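# Hang the yellow rail on the two hooks

## Task

Place the yellow rail so it rests on both hooks located in front of the bins, lying in the gap between the hooks' end plates and not on top of either plate (the clearance is very tight). The rail must stay there by itself: if it only stays because the robot is still holding or supporting it, the goal is not met.

## Robot and tools

Robot: two 6-joint xArm-style arms with parallel grippers, named left_arm and right_arm. The names are not image sides. left_arm's base sits at (+0.042, +0.378, 0) m with quat_wxyz (+0.998, 0, 0, -0.064); right_arm's at (+0.037, -0.357, 0) m with quat_wxyz (+0.995, 0, 0, +0.096).

Scene frame: origin on the table top midway between the bases, +x outward over the table, +z up, left_arm on the +y side. Gripper poses in results are given in this frame: end_effector_position in metres and end_effector_quat_wxyz, plus linear (m/s) and angular (rad/s) velocities. The printed hand position can be off, more so when the arm is stretched far. A gripper's fingers point along its own +z and open and close along its own y. The reported point lies between the pads when closed, roughly 2 cm short of the fingertips. Closing pushes the tips about 10 mm further along +z.

Joint order, used in every row and every per-joint list: shoulder (joint2), elbow (joint3), wrist roll (joint6), forearm roll (joint4), waist (joint1), wrist pitch (joint5). Wrist pitch has its sign flipped relative to the URDF, in commands, results and refusals alike. The URDF ranges are: waist -6.283..6.283, shoulder -2.059..2.094, elbow -3.927..0.192, forearm roll -6.283..6.283, wrist pitch -1.693..3.142 (so -3.142..1.693 in your numbers), wrist roll -6.283..6.283. A real end may differ from these by up to 0.010 rad.

A row is 14 numbers, each in [-1, 1]: left_arm's six joint numbers then its opening, then right_arm's six joint numbers then its opening. Both arms always appear, even if one stays still. Joint numbers are offsets, not poses, scaled so 1.0 = 2.036 rad. Opening is absolute: +1 fully open, -1 closed.

execute_actions(actions): a list of actions run one after another. Each action is a table of 1 to 15 rows. Each row lasts one control step (1/30 s), and a short table repeats its final row until 15 steps are done. In every row, the joint offsets count from the angles the arm had when that action began, not from the previous row. For the first action, that means the angles in the latest result from this scene. If an action would push a joint more than 0.010 rad outward past its end, that action is refused for both arms. A malformed action, or a first action failing that check, rejects the whole call with no motion. A joint sent beyond its real end while moving outward stops at that end, and the result may say "joint sent to its limit" (its absence proves nothing). An empty list just returns the current state and images.

move(target, speed, blocking): target is one 14-number row. Its joint offsets are measured from the "Joint positions" in the most recent result that showed them; the openings are absolute and are applied immediately. All joints of both arms travel in step so they finish together, so the hand follows a curve. speed (0.01 to 2 rad/s, default 0.5) caps the joint with the longest trip. Path length is clamped to 0.5..10 s; if 10 s isn't enough, it halts short. Moves ignore obstacles and the other arm. Faster moves and targets set deeper past a contact hit and press harder. blocking=false returns after 0.5 s while motion continues; you then must use wait or stop before sending other actions or moves. The extra "move:" line reports the outcome (done, off_target, moving, held, fault), limits=held or limits=none, and each arm's joint furthest from target. To keep an arm pressing as it was, command from its Joint positions to its Joint targets.

wait(seconds): 0 to 10; the arms hold their last command and a running move continues, returning early if it ends. stop(): brakes a running move; it needs room, more when fast, and fingers keep moving. zoom_image(camera, region): region [x0, y0, x1, y1] in pixels of cam_high, cam_low, cam_left_wrist or cam_right_wrist (all 504x504), at most 504 by 504. read_manual(section) only returns licence text. finished_scene(scene): pass the current scene number; it is final, so call it only when the rail hangs on its own.

Result lines: Joint positions and Joint velocities give, per arm, the six joints in the order above (rad, rad/s) then finger gap (m; 0.084 fully open). Joint targets shows where joints are being driven now and can drift without new commands. grip_measured is the measured opening on the command scale. "joint command not followed" means the clearance check altered or blocked joint targets on some steps; the rest of the row still ran.

Motion limits: joint targets move at most 3.14 rad/s with 0.16 s to reach that speed; per step, each target stays within 0.623 rad of the measured angle, and if targets would carry the gripper more than 70 mm from where it is, they are pulled back. Big offsets therefore take several actions; an unfinished one may need resending.

Gripping: to hold something, command an opening well below grip_measured; the larger the gap, the harder the squeeze (about 24 N per pad for objects up to roughly 6 cm). Resending grip_measured still grips lightly. Closing fast can slam and even reopen the fingers.

Cautions: never knock or place anything off the table. Don't let the arms strike or press each other. Load limits (N m): waist 46, shoulder 46, elbow 27.6, forearm roll 27.6, wrist pitch 18.4, wrist roll 18.4, including held weight; reaching one causes a torque fault where the arm backs off, pauses 10 s and drops the rest of the call. Holding loads heats motors: MOTOR HOT from 65 °C, and at 80 °C an OVER-TEMPERATURE FAULT brakes that arm until cool. The sim runs while you think, holding your last command. Brief tugs on held parts or pushes on loose items can happen. Avoid drops, slips, slams and hard pushes; the rail is a tight fit, so lower it gently and release it only once it is seated.

Each tool is called after "Emit:" as a command line: name --argument value for each argument, lists and objects as JSON in quotes; but a table of rows of numbers goes row by row, as --pt "numbers of a row", without its own name.

## Session

Emit:
execute_actions --actions '[]'

Scene clock: 0.00 s.
left_arm: end_effector_position=(+0.6471, +0.3062, +0.1881) grip_measured=+1.00 end_effector_quat_wxyz=(+0.388, +0.357, +0.618, +0.582) end_effector_velocity=(+0.000, +0.000, +0.001) end_effector_angular_velocity=(-0.000, -0.001, +0.001) | right_arm: end_effector_position=(+0.0334, +0.1471, +0.2113) grip_measured=+1.00 end_effector_quat_wxyz=(+0.019, +0.945, -0.322, +0.061) end_effector_velocity=(-0.000, +0.000, +0.000) end_effector_angular_velocity=(+0.000, +0.000, +0.000)
Joint names: [shoulder, elbow, wrist roll, forearm roll, waist, wrist pitch]
Joint positions: left_arm=[ 0.845 -1.193 -1.349 -0.977 -0.354  1.35   0.084] | right_arm=[ 0.182 -1.33   2.317 -0.105  1.429 -1.229  0.084]
Joint velocities: left_arm=[-0.001 -0.     0.    -0.     0.     0.    -0.   ] | right_arm=[ 0. -0. -0.  0.  0.  0.  0.]
Motor temperatures (°C, as the motors report them): left_arm=[41 43 43 42 38 45] | right_arm=[42 40 44 40 42 41]
Joint targets: left_arm=[0.845 -1.193 -1.349 -0.977 -0.354 1.350] | right_arm=[0.182 -1.330 2.317 -0.105 1.429 -1.229]

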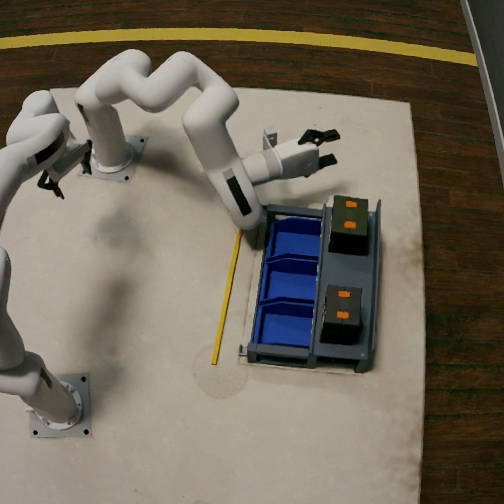

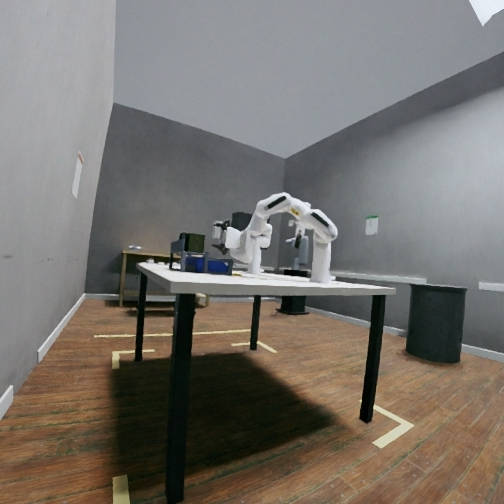

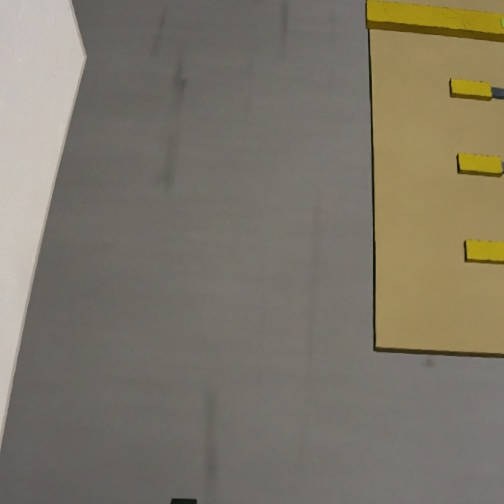

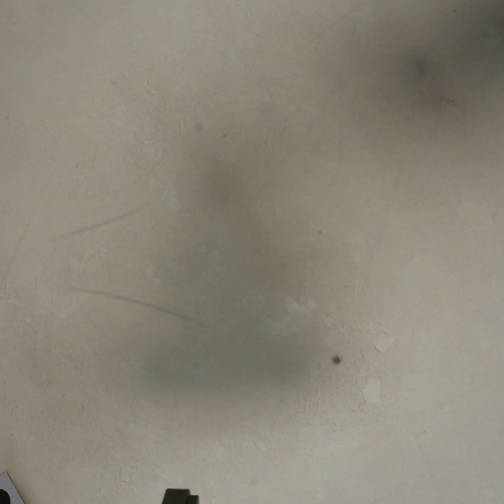

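Emit:
move --target '[-0.35,0,0,0,0.45,0,1, 0,0,0,0,0,0,1]' --speed 0.8

Emit:
move --target '[0,0,0,0,0,0,1, -0.0295,-0.152,0.015,0.0516,-0.4145,-0.1415,1]' --speed 0.8

Scene clock: 25.67 s.
left_arm: end_effector_position=(+0.3894, +0.7776, +0.5789) grip_measured=+1.00 end_effector_quat_wxyz=(+0.304, -0.162, +0.538, +0.769) end_effector_velocity=(-0.003, +0.001, +0.003) end_effector_angular_velocity=(+0.003, -0.007, +0.004) | right_arm: end_effector_position=(+0.0334, +0.1471, +0.2113) grip_measured=+1.00 end_effector_quat_wxyz=(+0.019, +0.945, -0.322, +0.061) end_effector_velocity=(-0.000, -0.000, -0.000) end_effector_angular_velocity=(-0.000, +0.000, -0.000)
Joint names: [shoulder, elbow, wrist roll, forearm roll, waist, wrist pitch]
Joint positions: left_arm=[ 0.133 -1.193 -1.349 -0.977  0.561  1.35   0.084] | right_arm=[ 0.182 -1.33   2.317 -0.105  1.429 -1.229  0.084]
Joint velocities: left_arm=[-0.005 -0.002 -0.    -0.     0.004  0.     0.   ] | right_arm=[-0.  0.  0.  0. -0. -0.  0.]
Motor temperatures (°C, as the motors report them): left_arm=[42 44 43 42 38 45] | right_arm=[43 43 44 40 42 41]
Joint targets: left_arm=[0.133 -1.193 -1.349 -0.977 0.562 1.350] | right_arm=[0.182 -1.330 2.317 -0.105 1.429 -1.229]
move: done; limits=none; left_arm: farthest joint: the waist, 0.001 radians from its target (0.916 radians at the start); right_arm: farthest joint: the waist, 0.000 radians from its target (0.000 radians at the start)

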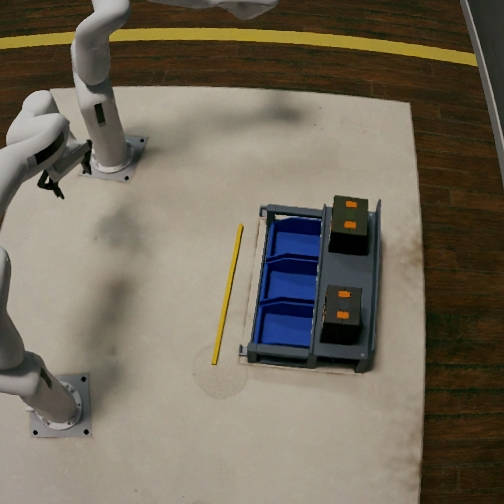

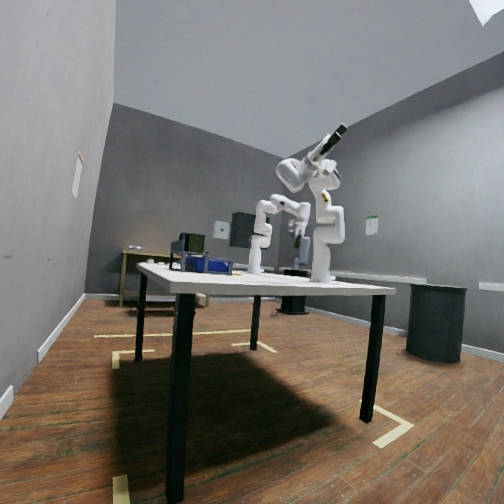

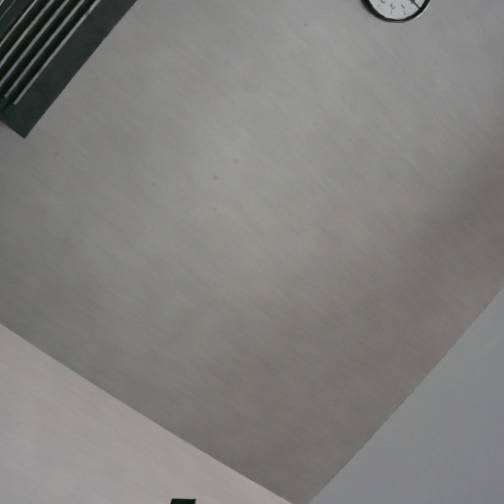

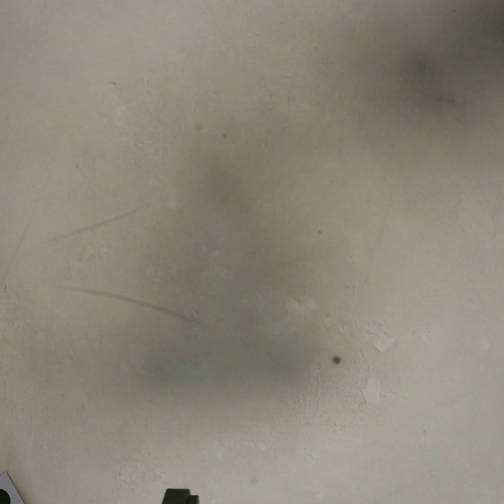

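Scene clock: 27.40 s.
left_arm: end_effector_position=(+0.3894, +0.7776, +0.5789) grip_measured=+1.00 end_effector_quat_wxyz=(+0.304, -0.162, +0.538, +0.769) end_effector_velocity=(+0.000, -0.000, -0.000) end_effector_angular_velocity=(-0.000, +0.000, -0.000) | right_arm: end_effector_position=(+0.3998, +0.0007, +0.3502) grip_measured=+1.00 end_effector_quat_wxyz=(-0.000, -0.708, +0.707, +0.000) end_effector_velocity=(+0.002, -0.002, +0.001) end_effector_angular_velocity=(+0.002, -0.001, -0.005)
Joint names: [shoulder, elbow, wrist roll, forearm roll, waist, wrist pitch]
Joint positions: left_arm=[ 0.133 -1.193 -1.349 -0.977  0.561  1.35   0.084] | right_arm=[ 0.122 -1.639  2.348  0.     0.586 -1.517  0.084]
Joint velocities: left_arm=[ 0.     0.001 -0.001  0.    -0.     0.     0.   ] | right_arm=[-0.001 -0.002  0.     0.001 -0.005 -0.001 -0.   ]
Motor temperatures (°C, as the motors report them): left_arm=[42 45 43 42 38 45] | right_arm=[43 43 44 40 42 41]
Joint targets: left_arm=[0.133 -1.193 -1.349 -0.977 0.561 1.350] | right_arm=[0.122 -1.639 2.348 0.000 0.585 -1.517]
move: done; limits=none; left_arm: farthest joint: the waist, 0.000 radians from its target (0.000 radians at the start); right_arm: farthest joint: the elbow, 0.001 radians from its target (0.310 radians at the start)

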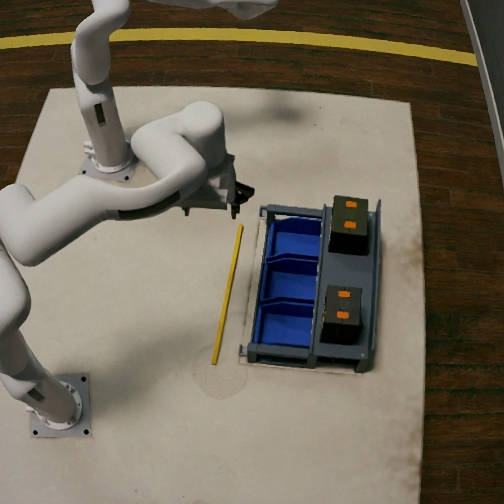

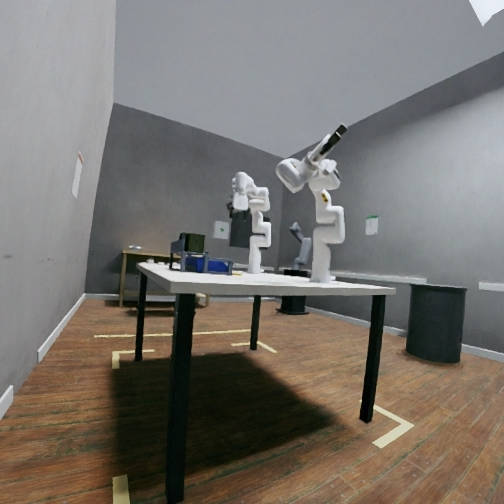

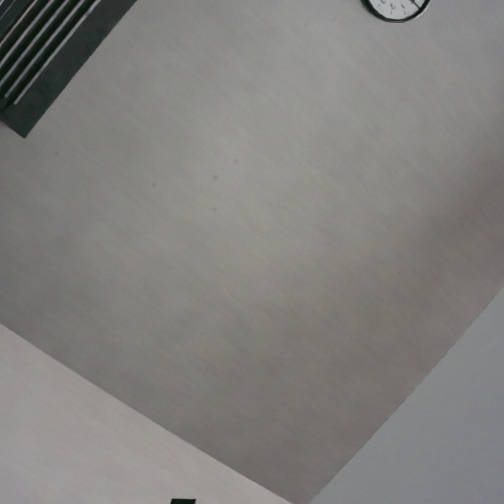

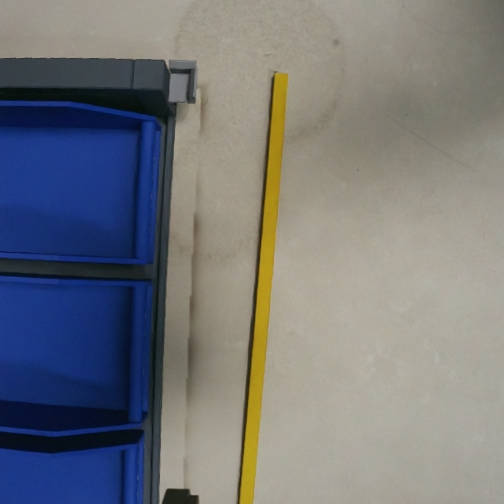

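Emit:
zoom_image --camera "cam_right_wrist" --region '[120,30,300,150]'

Emit:
zoom_image --camera "cam_high" --region '[190,190,330,380]'

Emit:
zoom_image --camera "cam_low" --region '[150,220,270,290]'

Region (120, 30, 300, 150) of cam_right_wrist's 504x504 image, scaled by 2.800, with more detail than that image has.

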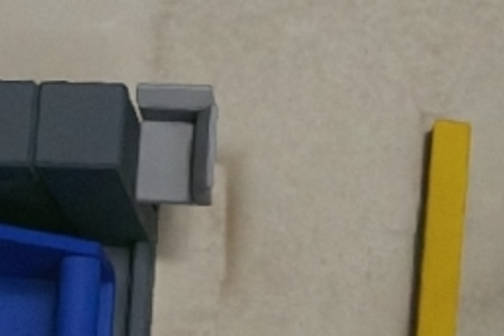

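Region (190, 190, 330, 380) of cam_high's 504x504 image, scaled by 2.653, with more detail than that image has; it fills the left 371 columns of this view, and the rest is white.

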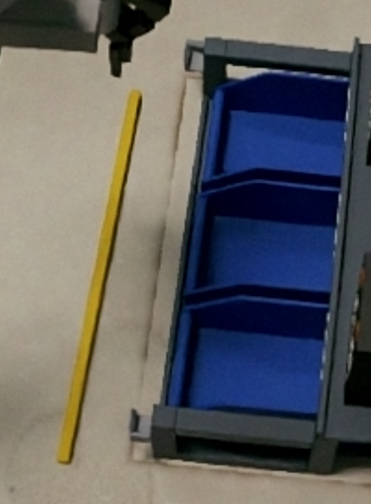

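Region (150, 220, 270, 290) of cam_low's 504x504 image, scaled by 4.200, with more detail than that image has; it fills the top 294 rows of this view, and the rest is white.

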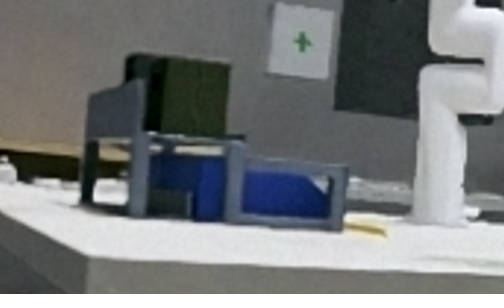

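Emit:
move --target '[-0.2117,0.117,0.7,0.48,0,-0.7,1, -0.0452,0.2675,-0.0886,0,-0.089,0.2222,1]' --speed 1.2

Emit:
move --target '[0,0,0.5976,0,-0.349,-0.5785,1, 0,0,0,0,0,0,1]' --speed 1.2

Scene clock: 57.00 s.
left_arm: end_effector_position=(+0.5678, +0.6207, +0.4946) grip_measured=+1.00 end_effector_quat_wxyz=(-0.139, +0.819, +0.148, +0.537) end_effector_velocity=(-0.000, -0.000, -0.001) end_effector_angular_velocity=(+0.001, +0.002, -0.001) | right_arm: end_effector_position=(+0.4296, -0.0901, +0.1999) grip_measured=+1.00 end_effector_quat_wxyz=(-0.000, -0.707, +0.707, +0.000) end_effector_velocity=(-0.000, -0.001, -0.001) end_effector_angular_velocity=(-0.002, +0.001, +0.000)
Joint names: [shoulder, elbow, wrist roll, forearm roll, waist, wrist pitch]
Joint positions: left_arm=[-0.297 -0.954  0.075 -0.     0.561 -0.074  0.084] | right_arm=[ 0.03  -1.094  2.167  0.     0.405 -1.065  0.084]
Joint velocities: left_arm=[-0.     0.002  0.     0.002 -0.     0.     0.   ] | right_arm=[ 0.     0.002 -0.    -0.001 -0.001  0.001  0.   ]
Motor temperatures (°C, as the motors report them): left_arm=[41 46 43 42 38 45] | right_arm=[43 44 44 40 42 41]
Joint targets: left_arm=[-0.297 -0.954 0.076 -0.000 0.561 -0.075] | right_arm=[0.030 -1.094 2.167 0.000 0.404 -1.065]
move: done; limits=none; left_arm: farthest joint: the shoulder, 0.001 radians from its target (0.431 radians at the start); right_arm: farthest joint: the waist, 0.000 radians from its target (0.180 radians at the start)

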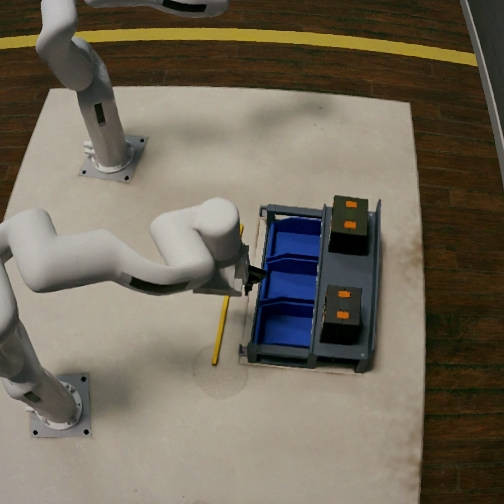

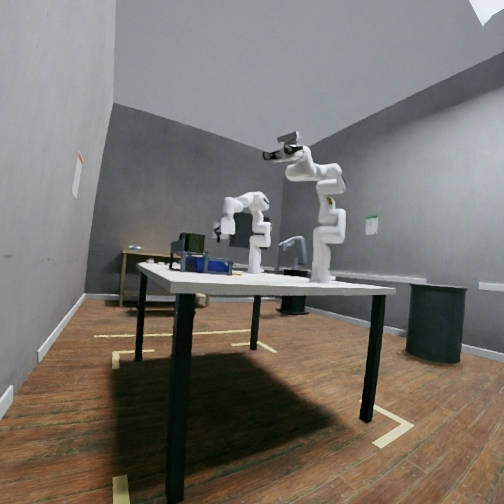

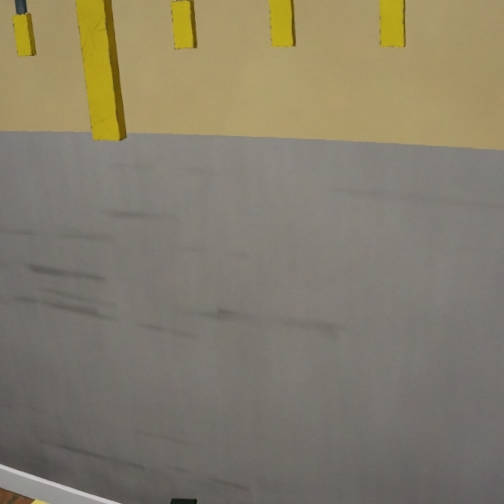

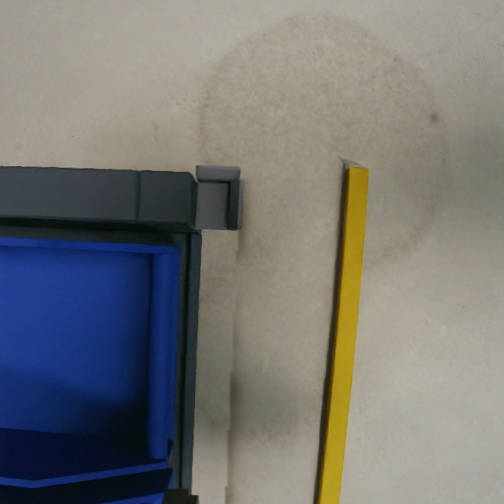

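Scene clock: 58.77 s.
left_arm: end_effector_position=(+0.4204, +0.2703, +0.2694) grip_measured=+1.00 end_effector_quat_wxyz=(+0.000, +0.708, -0.707, +0.000) end_effector_velocity=(-0.001, -0.001, -0.001) end_effector_angular_velocity=(+0.001, +0.003, -0.006) | right_arm: end_effector_position=(+0.4296, -0.0901, +0.1999) grip_measured=+1.00 end_effector_quat_wxyz=(-0.000, -0.707, +0.707, +0.000) end_effector_velocity=(-0.000, -0.000, -0.000) end_effector_angular_velocity=(-0.000, +0.000, +0.000)
Joint names: [shoulder, elbow, wrist roll, forearm roll, waist, wrist pitch]
Joint positions: left_arm=[-0.297 -0.955  1.292 -0.    -0.149 -1.252  0.084] | right_arm=[ 0.03  -1.094  2.167  0.     0.405 -1.065  0.084]
Joint velocities: left_arm=[ 0.001  0.001  0.002 -0.    -0.004 -0.001  0.   ] | right_arm=[ 0.  0.  0. -0.  0. -0. -0.]
Motor temperatures (°C, as the motors report them): left_arm=[41 46 43 42 38 45] | right_arm=[43 44 44 40 42 41]
Joint targets: left_arm=[-0.297 -0.954 1.292 -0.000 -0.149 -1.252] | right_arm=[0.030 -1.094 2.167 0.000 0.405 -1.065]
move: done; limits=none; left_arm: farthest joint: the waist, 0.001 radians from its target (0.711 radians at the start); right_arm: farthest joint: the waist, 0.000 radians from its target (0.000 radians at the start)

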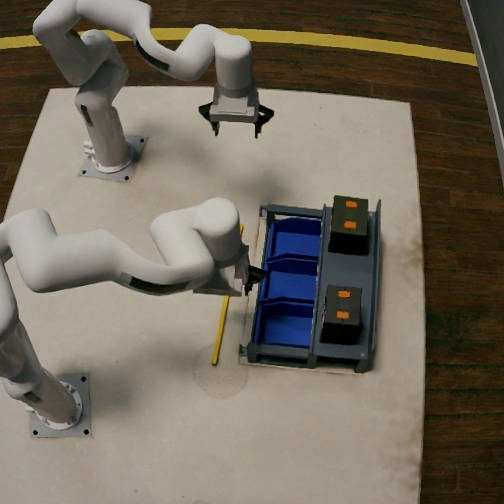

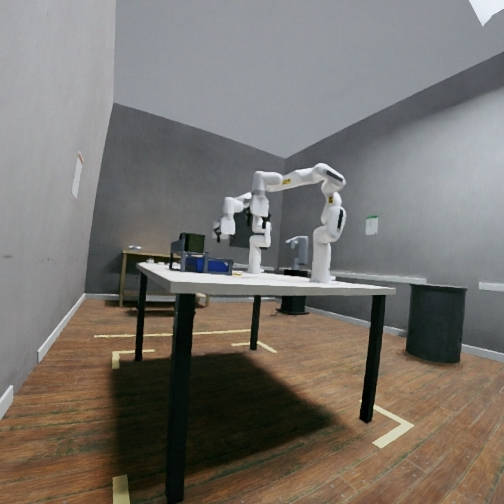

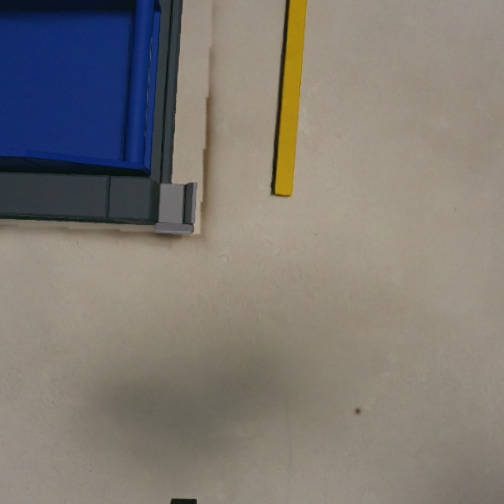

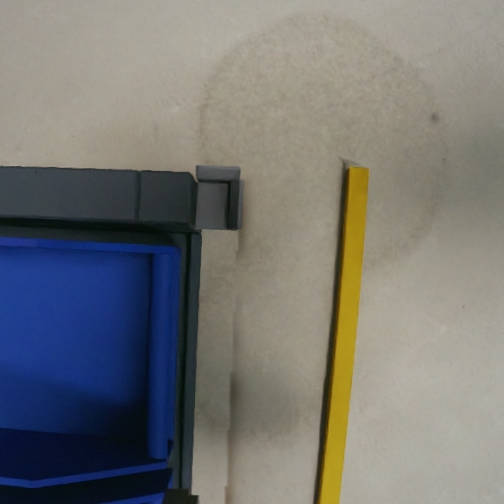

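Emit:
zoom_image --camera "cam_right_wrist" --region '[180,140,390,250]'

Emit:
zoom_image --camera "cam_left_wrist" --region '[130,150,310,250]'

Region (180, 140, 390, 250) of cam_right_wrist's 504x504 image, scaled by 2.400, with more detail than that image has; it fills the top 264 rows of this view, and the rest is white.

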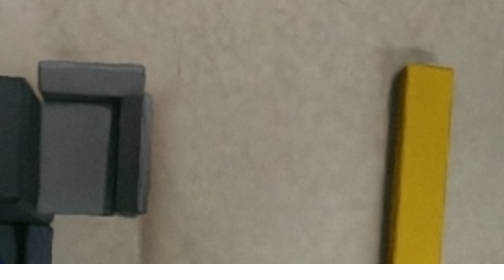

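Region (130, 150, 310, 250) of cam_left_wrist's 504x504 image, scaled by 2.800, with more detail than that image has.

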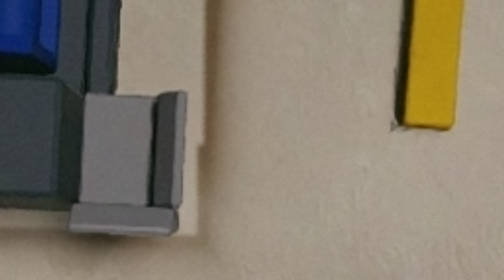

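Emit:
move --target '[0,0,0,0,0,0,1, 0.1681,-0.0083,0.1013,0,0.0615,0.1603,0.2]' --speed 0.5

Scene clock: 74.90 s.
left_arm: end_effector_position=(+0.4204, +0.2703, +0.2694) grip_measured=+1.00 end_effector_quat_wxyz=(+0.000, +0.708, -0.707, +0.000) end_effector_velocity=(-0.000, -0.000, -0.000) end_effector_angular_velocity=(+0.000, +0.001, +0.000) | right_arm: end_effector_position=(+0.4252, -0.0151, +0.0606) grip_measured=+0.19 end_effector_quat_wxyz=(+0.001, -0.678, +0.735, +0.000) end_effector_velocity=(-0.002, -0.001, -0.004) end_effector_angular_velocity=(-0.005, +0.005, +0.002)
Joint names: [shoulder, elbow, wrist roll, forearm roll, waist, wrist pitch]
Joint positions: left_arm=[-0.297 -0.955  1.292 -0.    -0.149 -1.252  0.084] | right_arm=[ 0.372 -1.112  2.373  0.     0.53  -0.738  0.052]
Joint velocities: left_arm=[ 0.001  0.    -0.001 -0.    -0.001 -0.     0.   ] | right_arm=[ 0.005  0.003  0.001 -0.001  0.002  0.001 -0.   ]
Motor temperatures (°C, as the motors report them): left_arm=[41 47 43 42 38 45] | right_arm=[43 44 44 40 42 41]
Joint targets: left_arm=[-0.297 -0.955 1.292 -0.000 -0.149 -1.252] | right_arm=[0.372 -1.111 2.373 0.000 0.530 -0.738]
move: done; limits=none; left_arm: farthest joint: the waist, 0.000 radians from its target (0.000 radians at the start); right_arm: farthest joint: the waist, 0.001 radians from its target (0.126 radians at the start)

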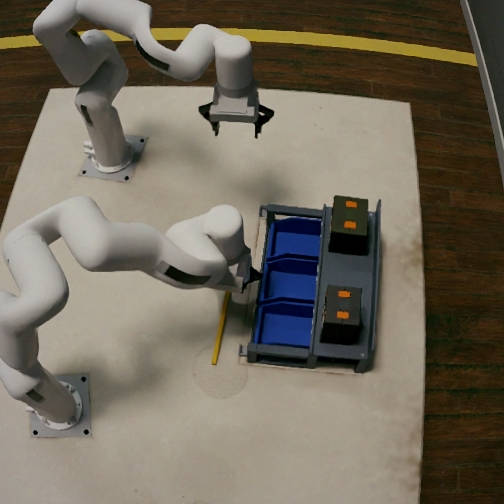

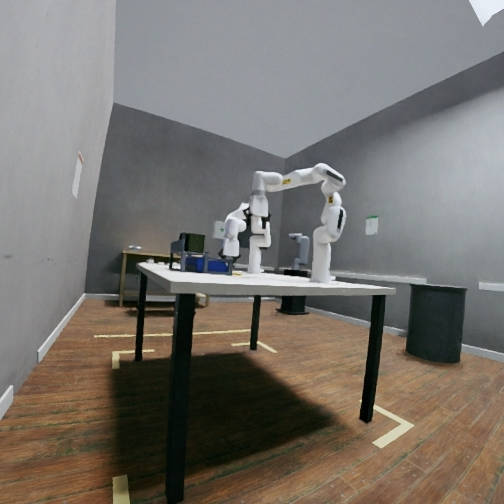

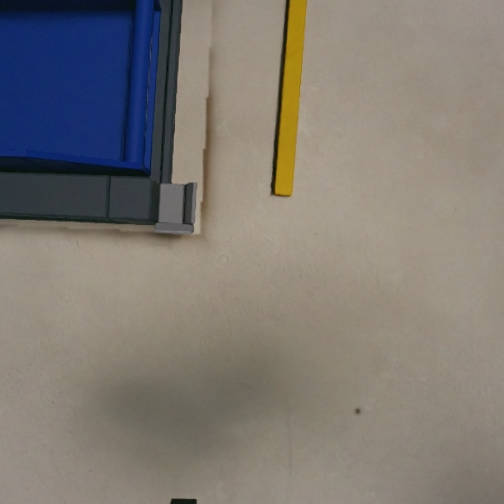

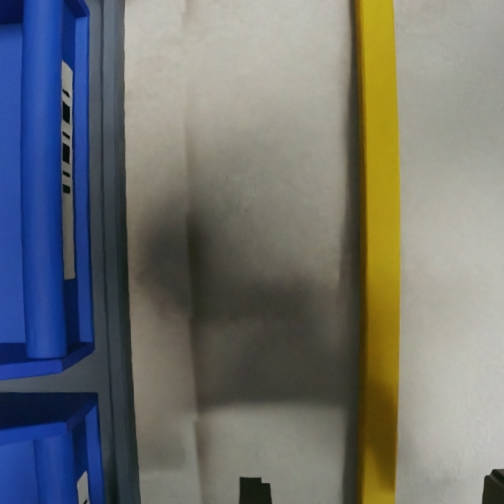

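Emit:
move --target '[0,0,0,0,0,0,1, 0.0344,0.0116,0.0027,0,0.0026,0.045,0.2]' --speed 0.12

Emit:
move --target '[0,0,0,0,0,0,1, 0,0,0,0,0,0,-1]'

Scene clock: 84.17 s.
left_arm: end_effector_position=(+0.4204, +0.2703, +0.2694) grip_measured=+1.00 end_effector_quat_wxyz=(+0.000, +0.708, -0.707, +0.000) end_effector_velocity=(-0.001, -0.000, -0.000) end_effector_angular_velocity=(+0.001, +0.002, +0.000) | right_arm: end_effector_position=(+0.4207, -0.0154, +0.0233) grip_measured=+0.19 end_effector_quat_wxyz=(+0.000, -0.678, +0.735, +0.000) end_effector_velocity=(-0.001, -0.001, -0.001) end_effector_angular_velocity=(-0.002, +0.002, +0.001)
Joint names: [shoulder, elbow, wrist roll, forearm roll, waist, wrist pitch]
Joint positions: left_arm=[-0.297 -0.955  1.292 -0.    -0.149 -1.252  0.084] | right_arm=[ 0.441 -1.088  2.379  0.     0.535 -0.647  0.052]
Joint velocities: left_arm=[-0.     0.001 -0.001  0.    -0.001 -0.001 -0.   ] | right_arm=[ 0.002  0.001 -0.    -0.001  0.     0.    -0.   ]
Motor temperatures (°C, as the motors report them): left_arm=[41 47 43 42 38 45] | right_arm=[43 44 44 40 42 41]
Joint targets: left_arm=[-0.297 -0.955 1.292 -0.000 -0.149 -1.252] | right_arm=[0.442 -1.088 2.379 0.000 0.535 -0.647]
move: done; limits=none; left_arm: farthest joint: the waist, 0.000 radians from its target (0.000 radians at the start); right_arm: farthest joint: the waist, 0.001 radians from its target (0.006 radians at the start)

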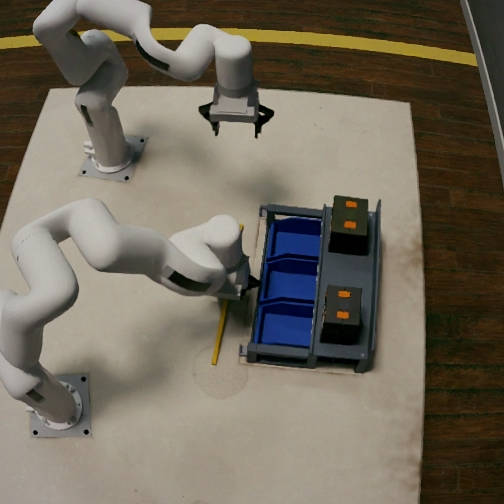

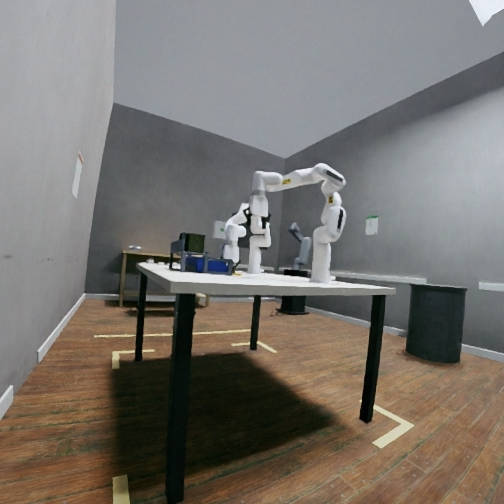

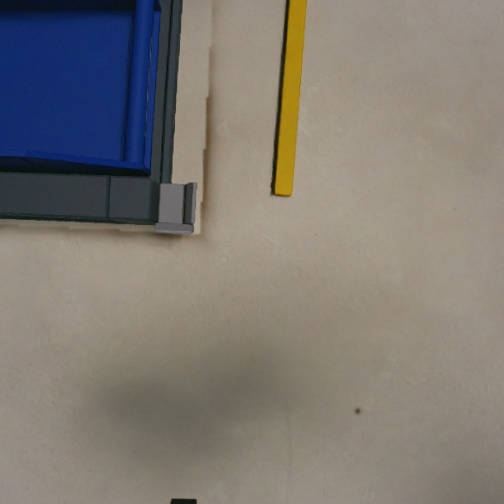

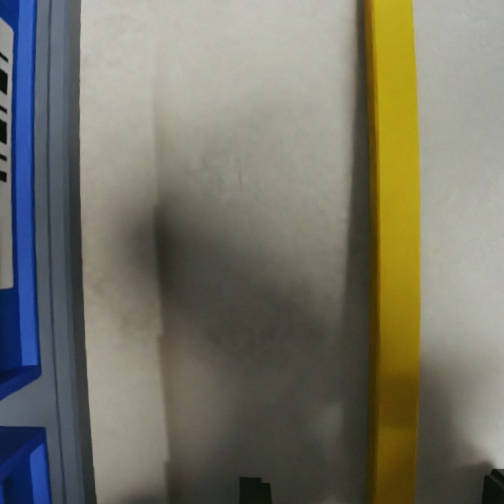

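Scene clock: 84.67 s.
left_arm: end_effector_position=(+0.4204, +0.2703, +0.2694) grip_measured=+1.00 end_effector_quat_wxyz=(+0.000, +0.708, -0.707, +0.000) end_effector_velocity=(-0.000, -0.000, -0.000) end_effector_angular_velocity=(+0.001, +0.002, -0.000) | right_arm: end_effector_position=(+0.4207, -0.0154, +0.0233) grip_measured=-0.78 end_effector_quat_wxyz=(-0.000, -0.678, +0.735, +0.000) end_effector_velocity=(-0.000, -0.000, -0.000) end_effector_angular_velocity=(-0.000, +0.000, +0.000)
Joint names: [shoulder, elbow, wrist roll, forearm roll, waist, wrist pitch]
Joint positions: left_arm=[-0.297 -0.955  1.292 -0.    -0.149 -1.252  0.084] | right_arm=[ 0.441 -1.088  2.379  0.     0.535 -0.647  0.01 ]
Joint velocities: left_arm=[ 0.002 -0.001 -0.     0.    -0.    -0.002  0.   ] | right_arm=[ 0.001  0.    -0.    -0.    -0.     0.    -0.   ]
Motor temperatures (°C, as the motors report them): left_arm=[41 47 43 42 38 45] | right_arm=[43 44 44 40 42 41]
Joint targets: left_arm=[-0.297 -0.955 1.292 -0.000 -0.149 -1.252] | right_arm=[0.441 -1.088 2.379 0.000 0.535 -0.647]
move: done; limits=none; left_arm: farthest joint: the waist, 0.000 radians from its target (0.000 radians at the start); right_arm: farthest joint: the waist, 0.000 radians from its target (0.000 radians at the start)

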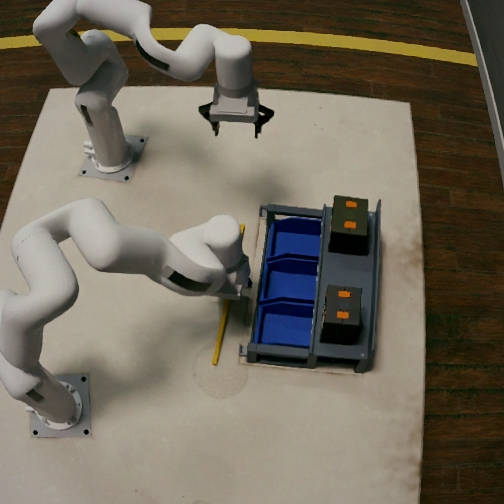

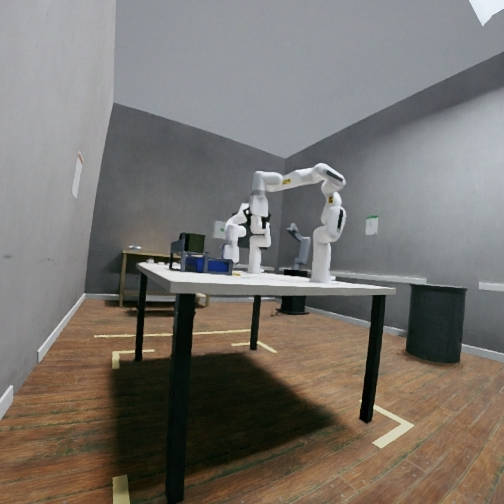

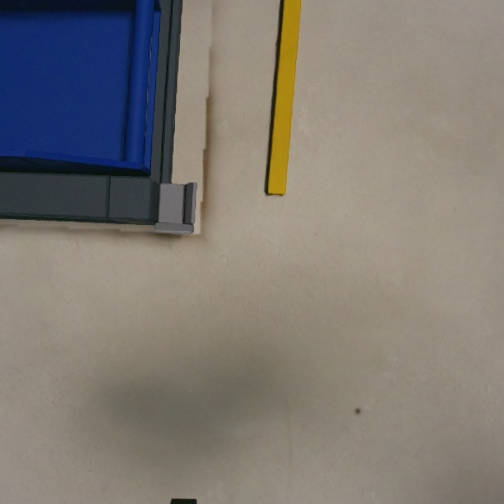

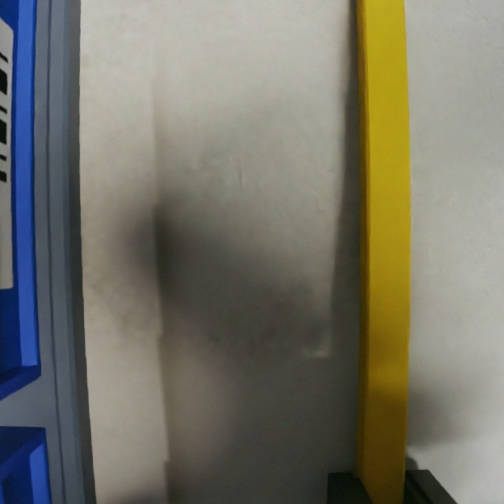

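Emit:
move --target '[0.0715,-0.07,-0.0025,0,-0.0034,0.0015,1, -0.0784,-0.0194,0,0,0,-0.0979,-1]' --speed 0.25

Emit:
move --target '[0,0,0,0,0,0,1, 0.0864,-0.1282,-0.0484,0,-0.0259,-0.0418,-1]' --speed 0.25

Scene clock: 102.63 s.
left_arm: end_effector_position=(+0.4599, +0.2559, +0.2700) grip_measured=+1.00 end_effector_quat_wxyz=(+0.000, +0.707, -0.707, +0.000) end_effector_velocity=(-0.000, -0.000, -0.001) end_effector_angular_velocity=(+0.001, +0.003, -0.002) | right_arm: end_effector_position=(+0.4206, -0.0155, +0.1045) grip_measured=-0.78 end_effector_quat_wxyz=(-0.000, -0.678, +0.735, +0.000) end_effector_velocity=(+0.002, +0.002, +0.004) end_effector_angular_velocity=(+0.006, -0.006, -0.000)
Joint names: [shoulder, elbow, wrist roll, forearm roll, waist, wrist pitch]
Joint positions: left_arm=[-0.152 -1.097  1.287 -0.    -0.156 -1.249  0.084] | right_arm=[ 0.282 -1.127  2.379  0.     0.535 -0.846  0.01 ]
Joint velocities: left_arm=[ 0.002  0.001  0.001  0.    -0.001 -0.001 -0.   ] | right_arm=[-0.004 -0.005 -0.     0.     0.    -0.001 -0.   ]
Motor temperatures (°C, as the motors report them): left_arm=[41 47 43 42 38 45] | right_arm=[43 43 44 40 42 41]
Joint targets: left_arm=[-0.152 -1.097 1.287 -0.000 -0.156 -1.249] | right_arm=[0.282 -1.128 2.379 0.000 0.535 -0.846]
move: done; limits=none; left_arm: farthest joint: the shoulder, 0.001 radians from its target (0.146 radians at the start); right_arm: farthest joint: the shoulder, 0.001 radians from its target (0.160 radians at the start)

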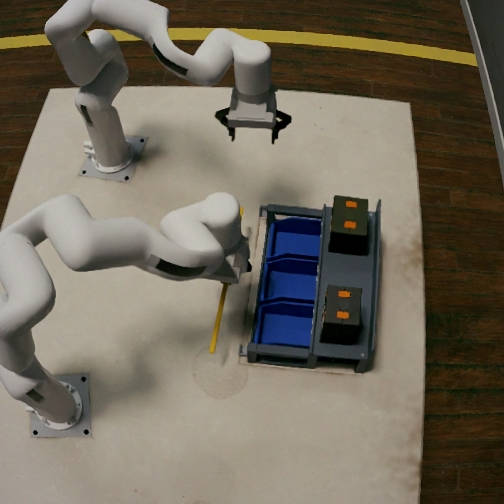

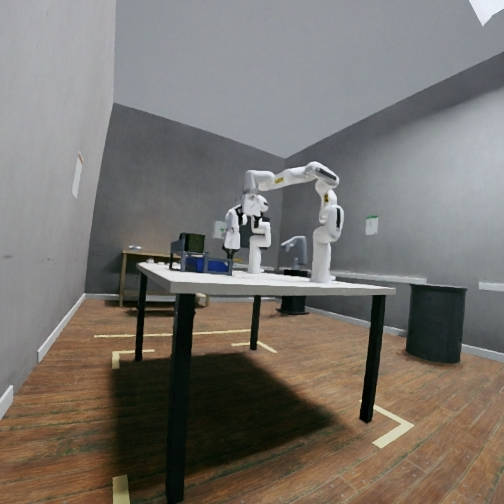

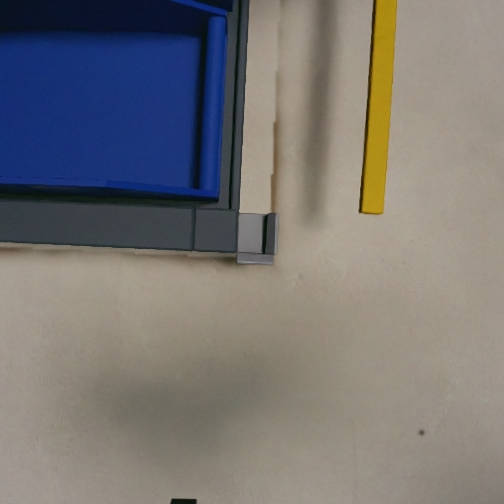

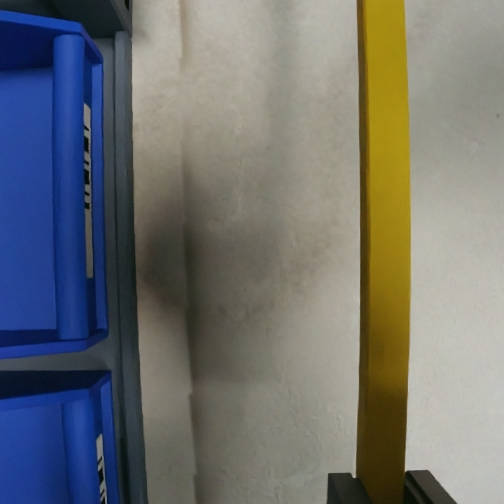

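Scene clock: 104.17 s.
left_arm: end_effector_position=(+0.4599, +0.2559, +0.2700) grip_measured=+1.00 end_effector_quat_wxyz=(+0.000, +0.707, -0.707, +0.000) end_effector_velocity=(-0.000, +0.000, +0.000) end_effector_angular_velocity=(+0.000, -0.000, +0.002) | right_arm: end_effector_position=(+0.4821, -0.0009, +0.1044) grip_measured=-0.78 end_effector_quat_wxyz=(-0.000, -0.695, +0.719, +0.000) end_effector_velocity=(+0.000, -0.000, -0.001) end_effector_angular_velocity=(-0.001, +0.001, -0.000)
Joint names: [shoulder, elbow, wrist roll, forearm roll, waist, wrist pitch]
Joint positions: left_arm=[-0.152 -1.097  1.287 -0.    -0.156 -1.249  0.084] | right_arm=[ 0.458 -1.388  2.28   0.     0.482 -0.931  0.01 ]
Joint velocities: left_arm=[-0.001  0.001 -0.001  0.     0.001 -0.    -0.   ] | right_arm=[ 0.002 -0.001 -0.001 -0.    -0.001 -0.001 -0.   ]
Motor temperatures (°C, as the motors report them): left_arm=[41 47 43 42 38 45] | right_arm=[43 43 44 40 42 41]
Joint targets: left_arm=[-0.152 -1.097 1.287 -0.000 -0.156 -1.249] | right_arm=[0.458 -1.388 2.280 0.000 0.482 -0.931]
move: done; limits=none; left_arm: farthest joint: the waist, 0.000 radians from its target (0.000 radians at the start); right_arm: farthest joint: the waist, 0.000 radians from its target (0.053 radians at the start)

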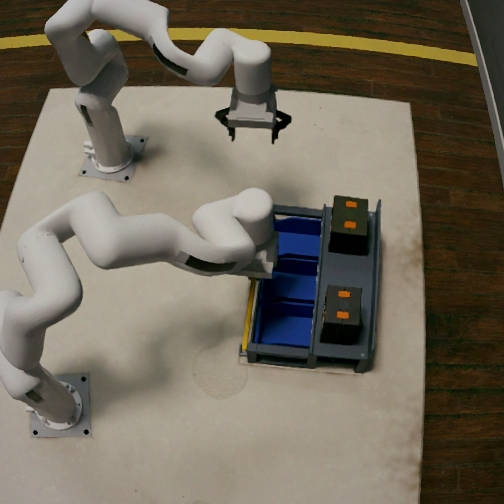

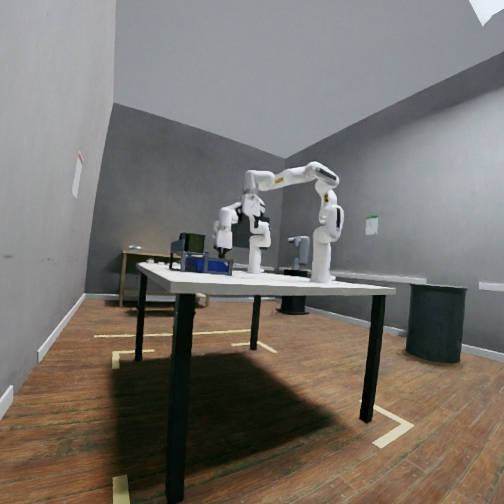

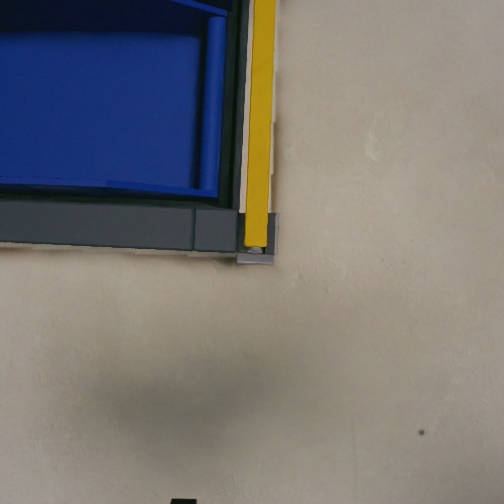

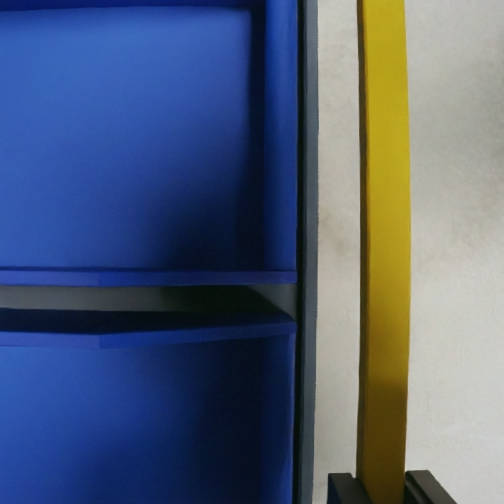

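Emit:
zoom_image --camera "cam_left_wrist" --region '[200,0,320,280]'

Emit:
zoom_image --camera "cam_high" --region '[220,310,290,370]'

Region (200, 0, 320, 280) of cam_left_wrist's 504x504 image, scaled by 1.800, with more detail than that image has; it fills the left 216 columns of this view, and the rest is white.

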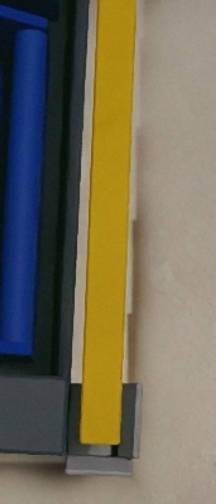

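Region (220, 310, 290, 370) of cam_high's 504x504 image, scaled by 7.200, with more detail than that image has; it fills the top 432 rows of this view, and the rest is white.

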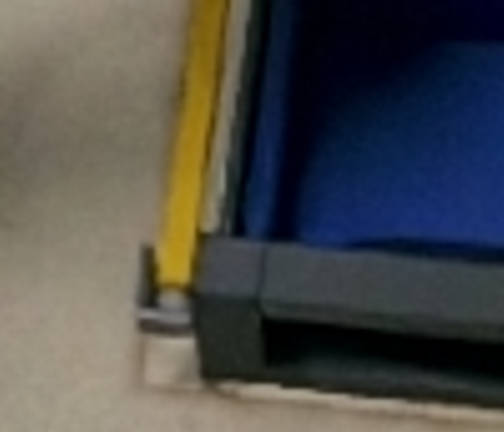

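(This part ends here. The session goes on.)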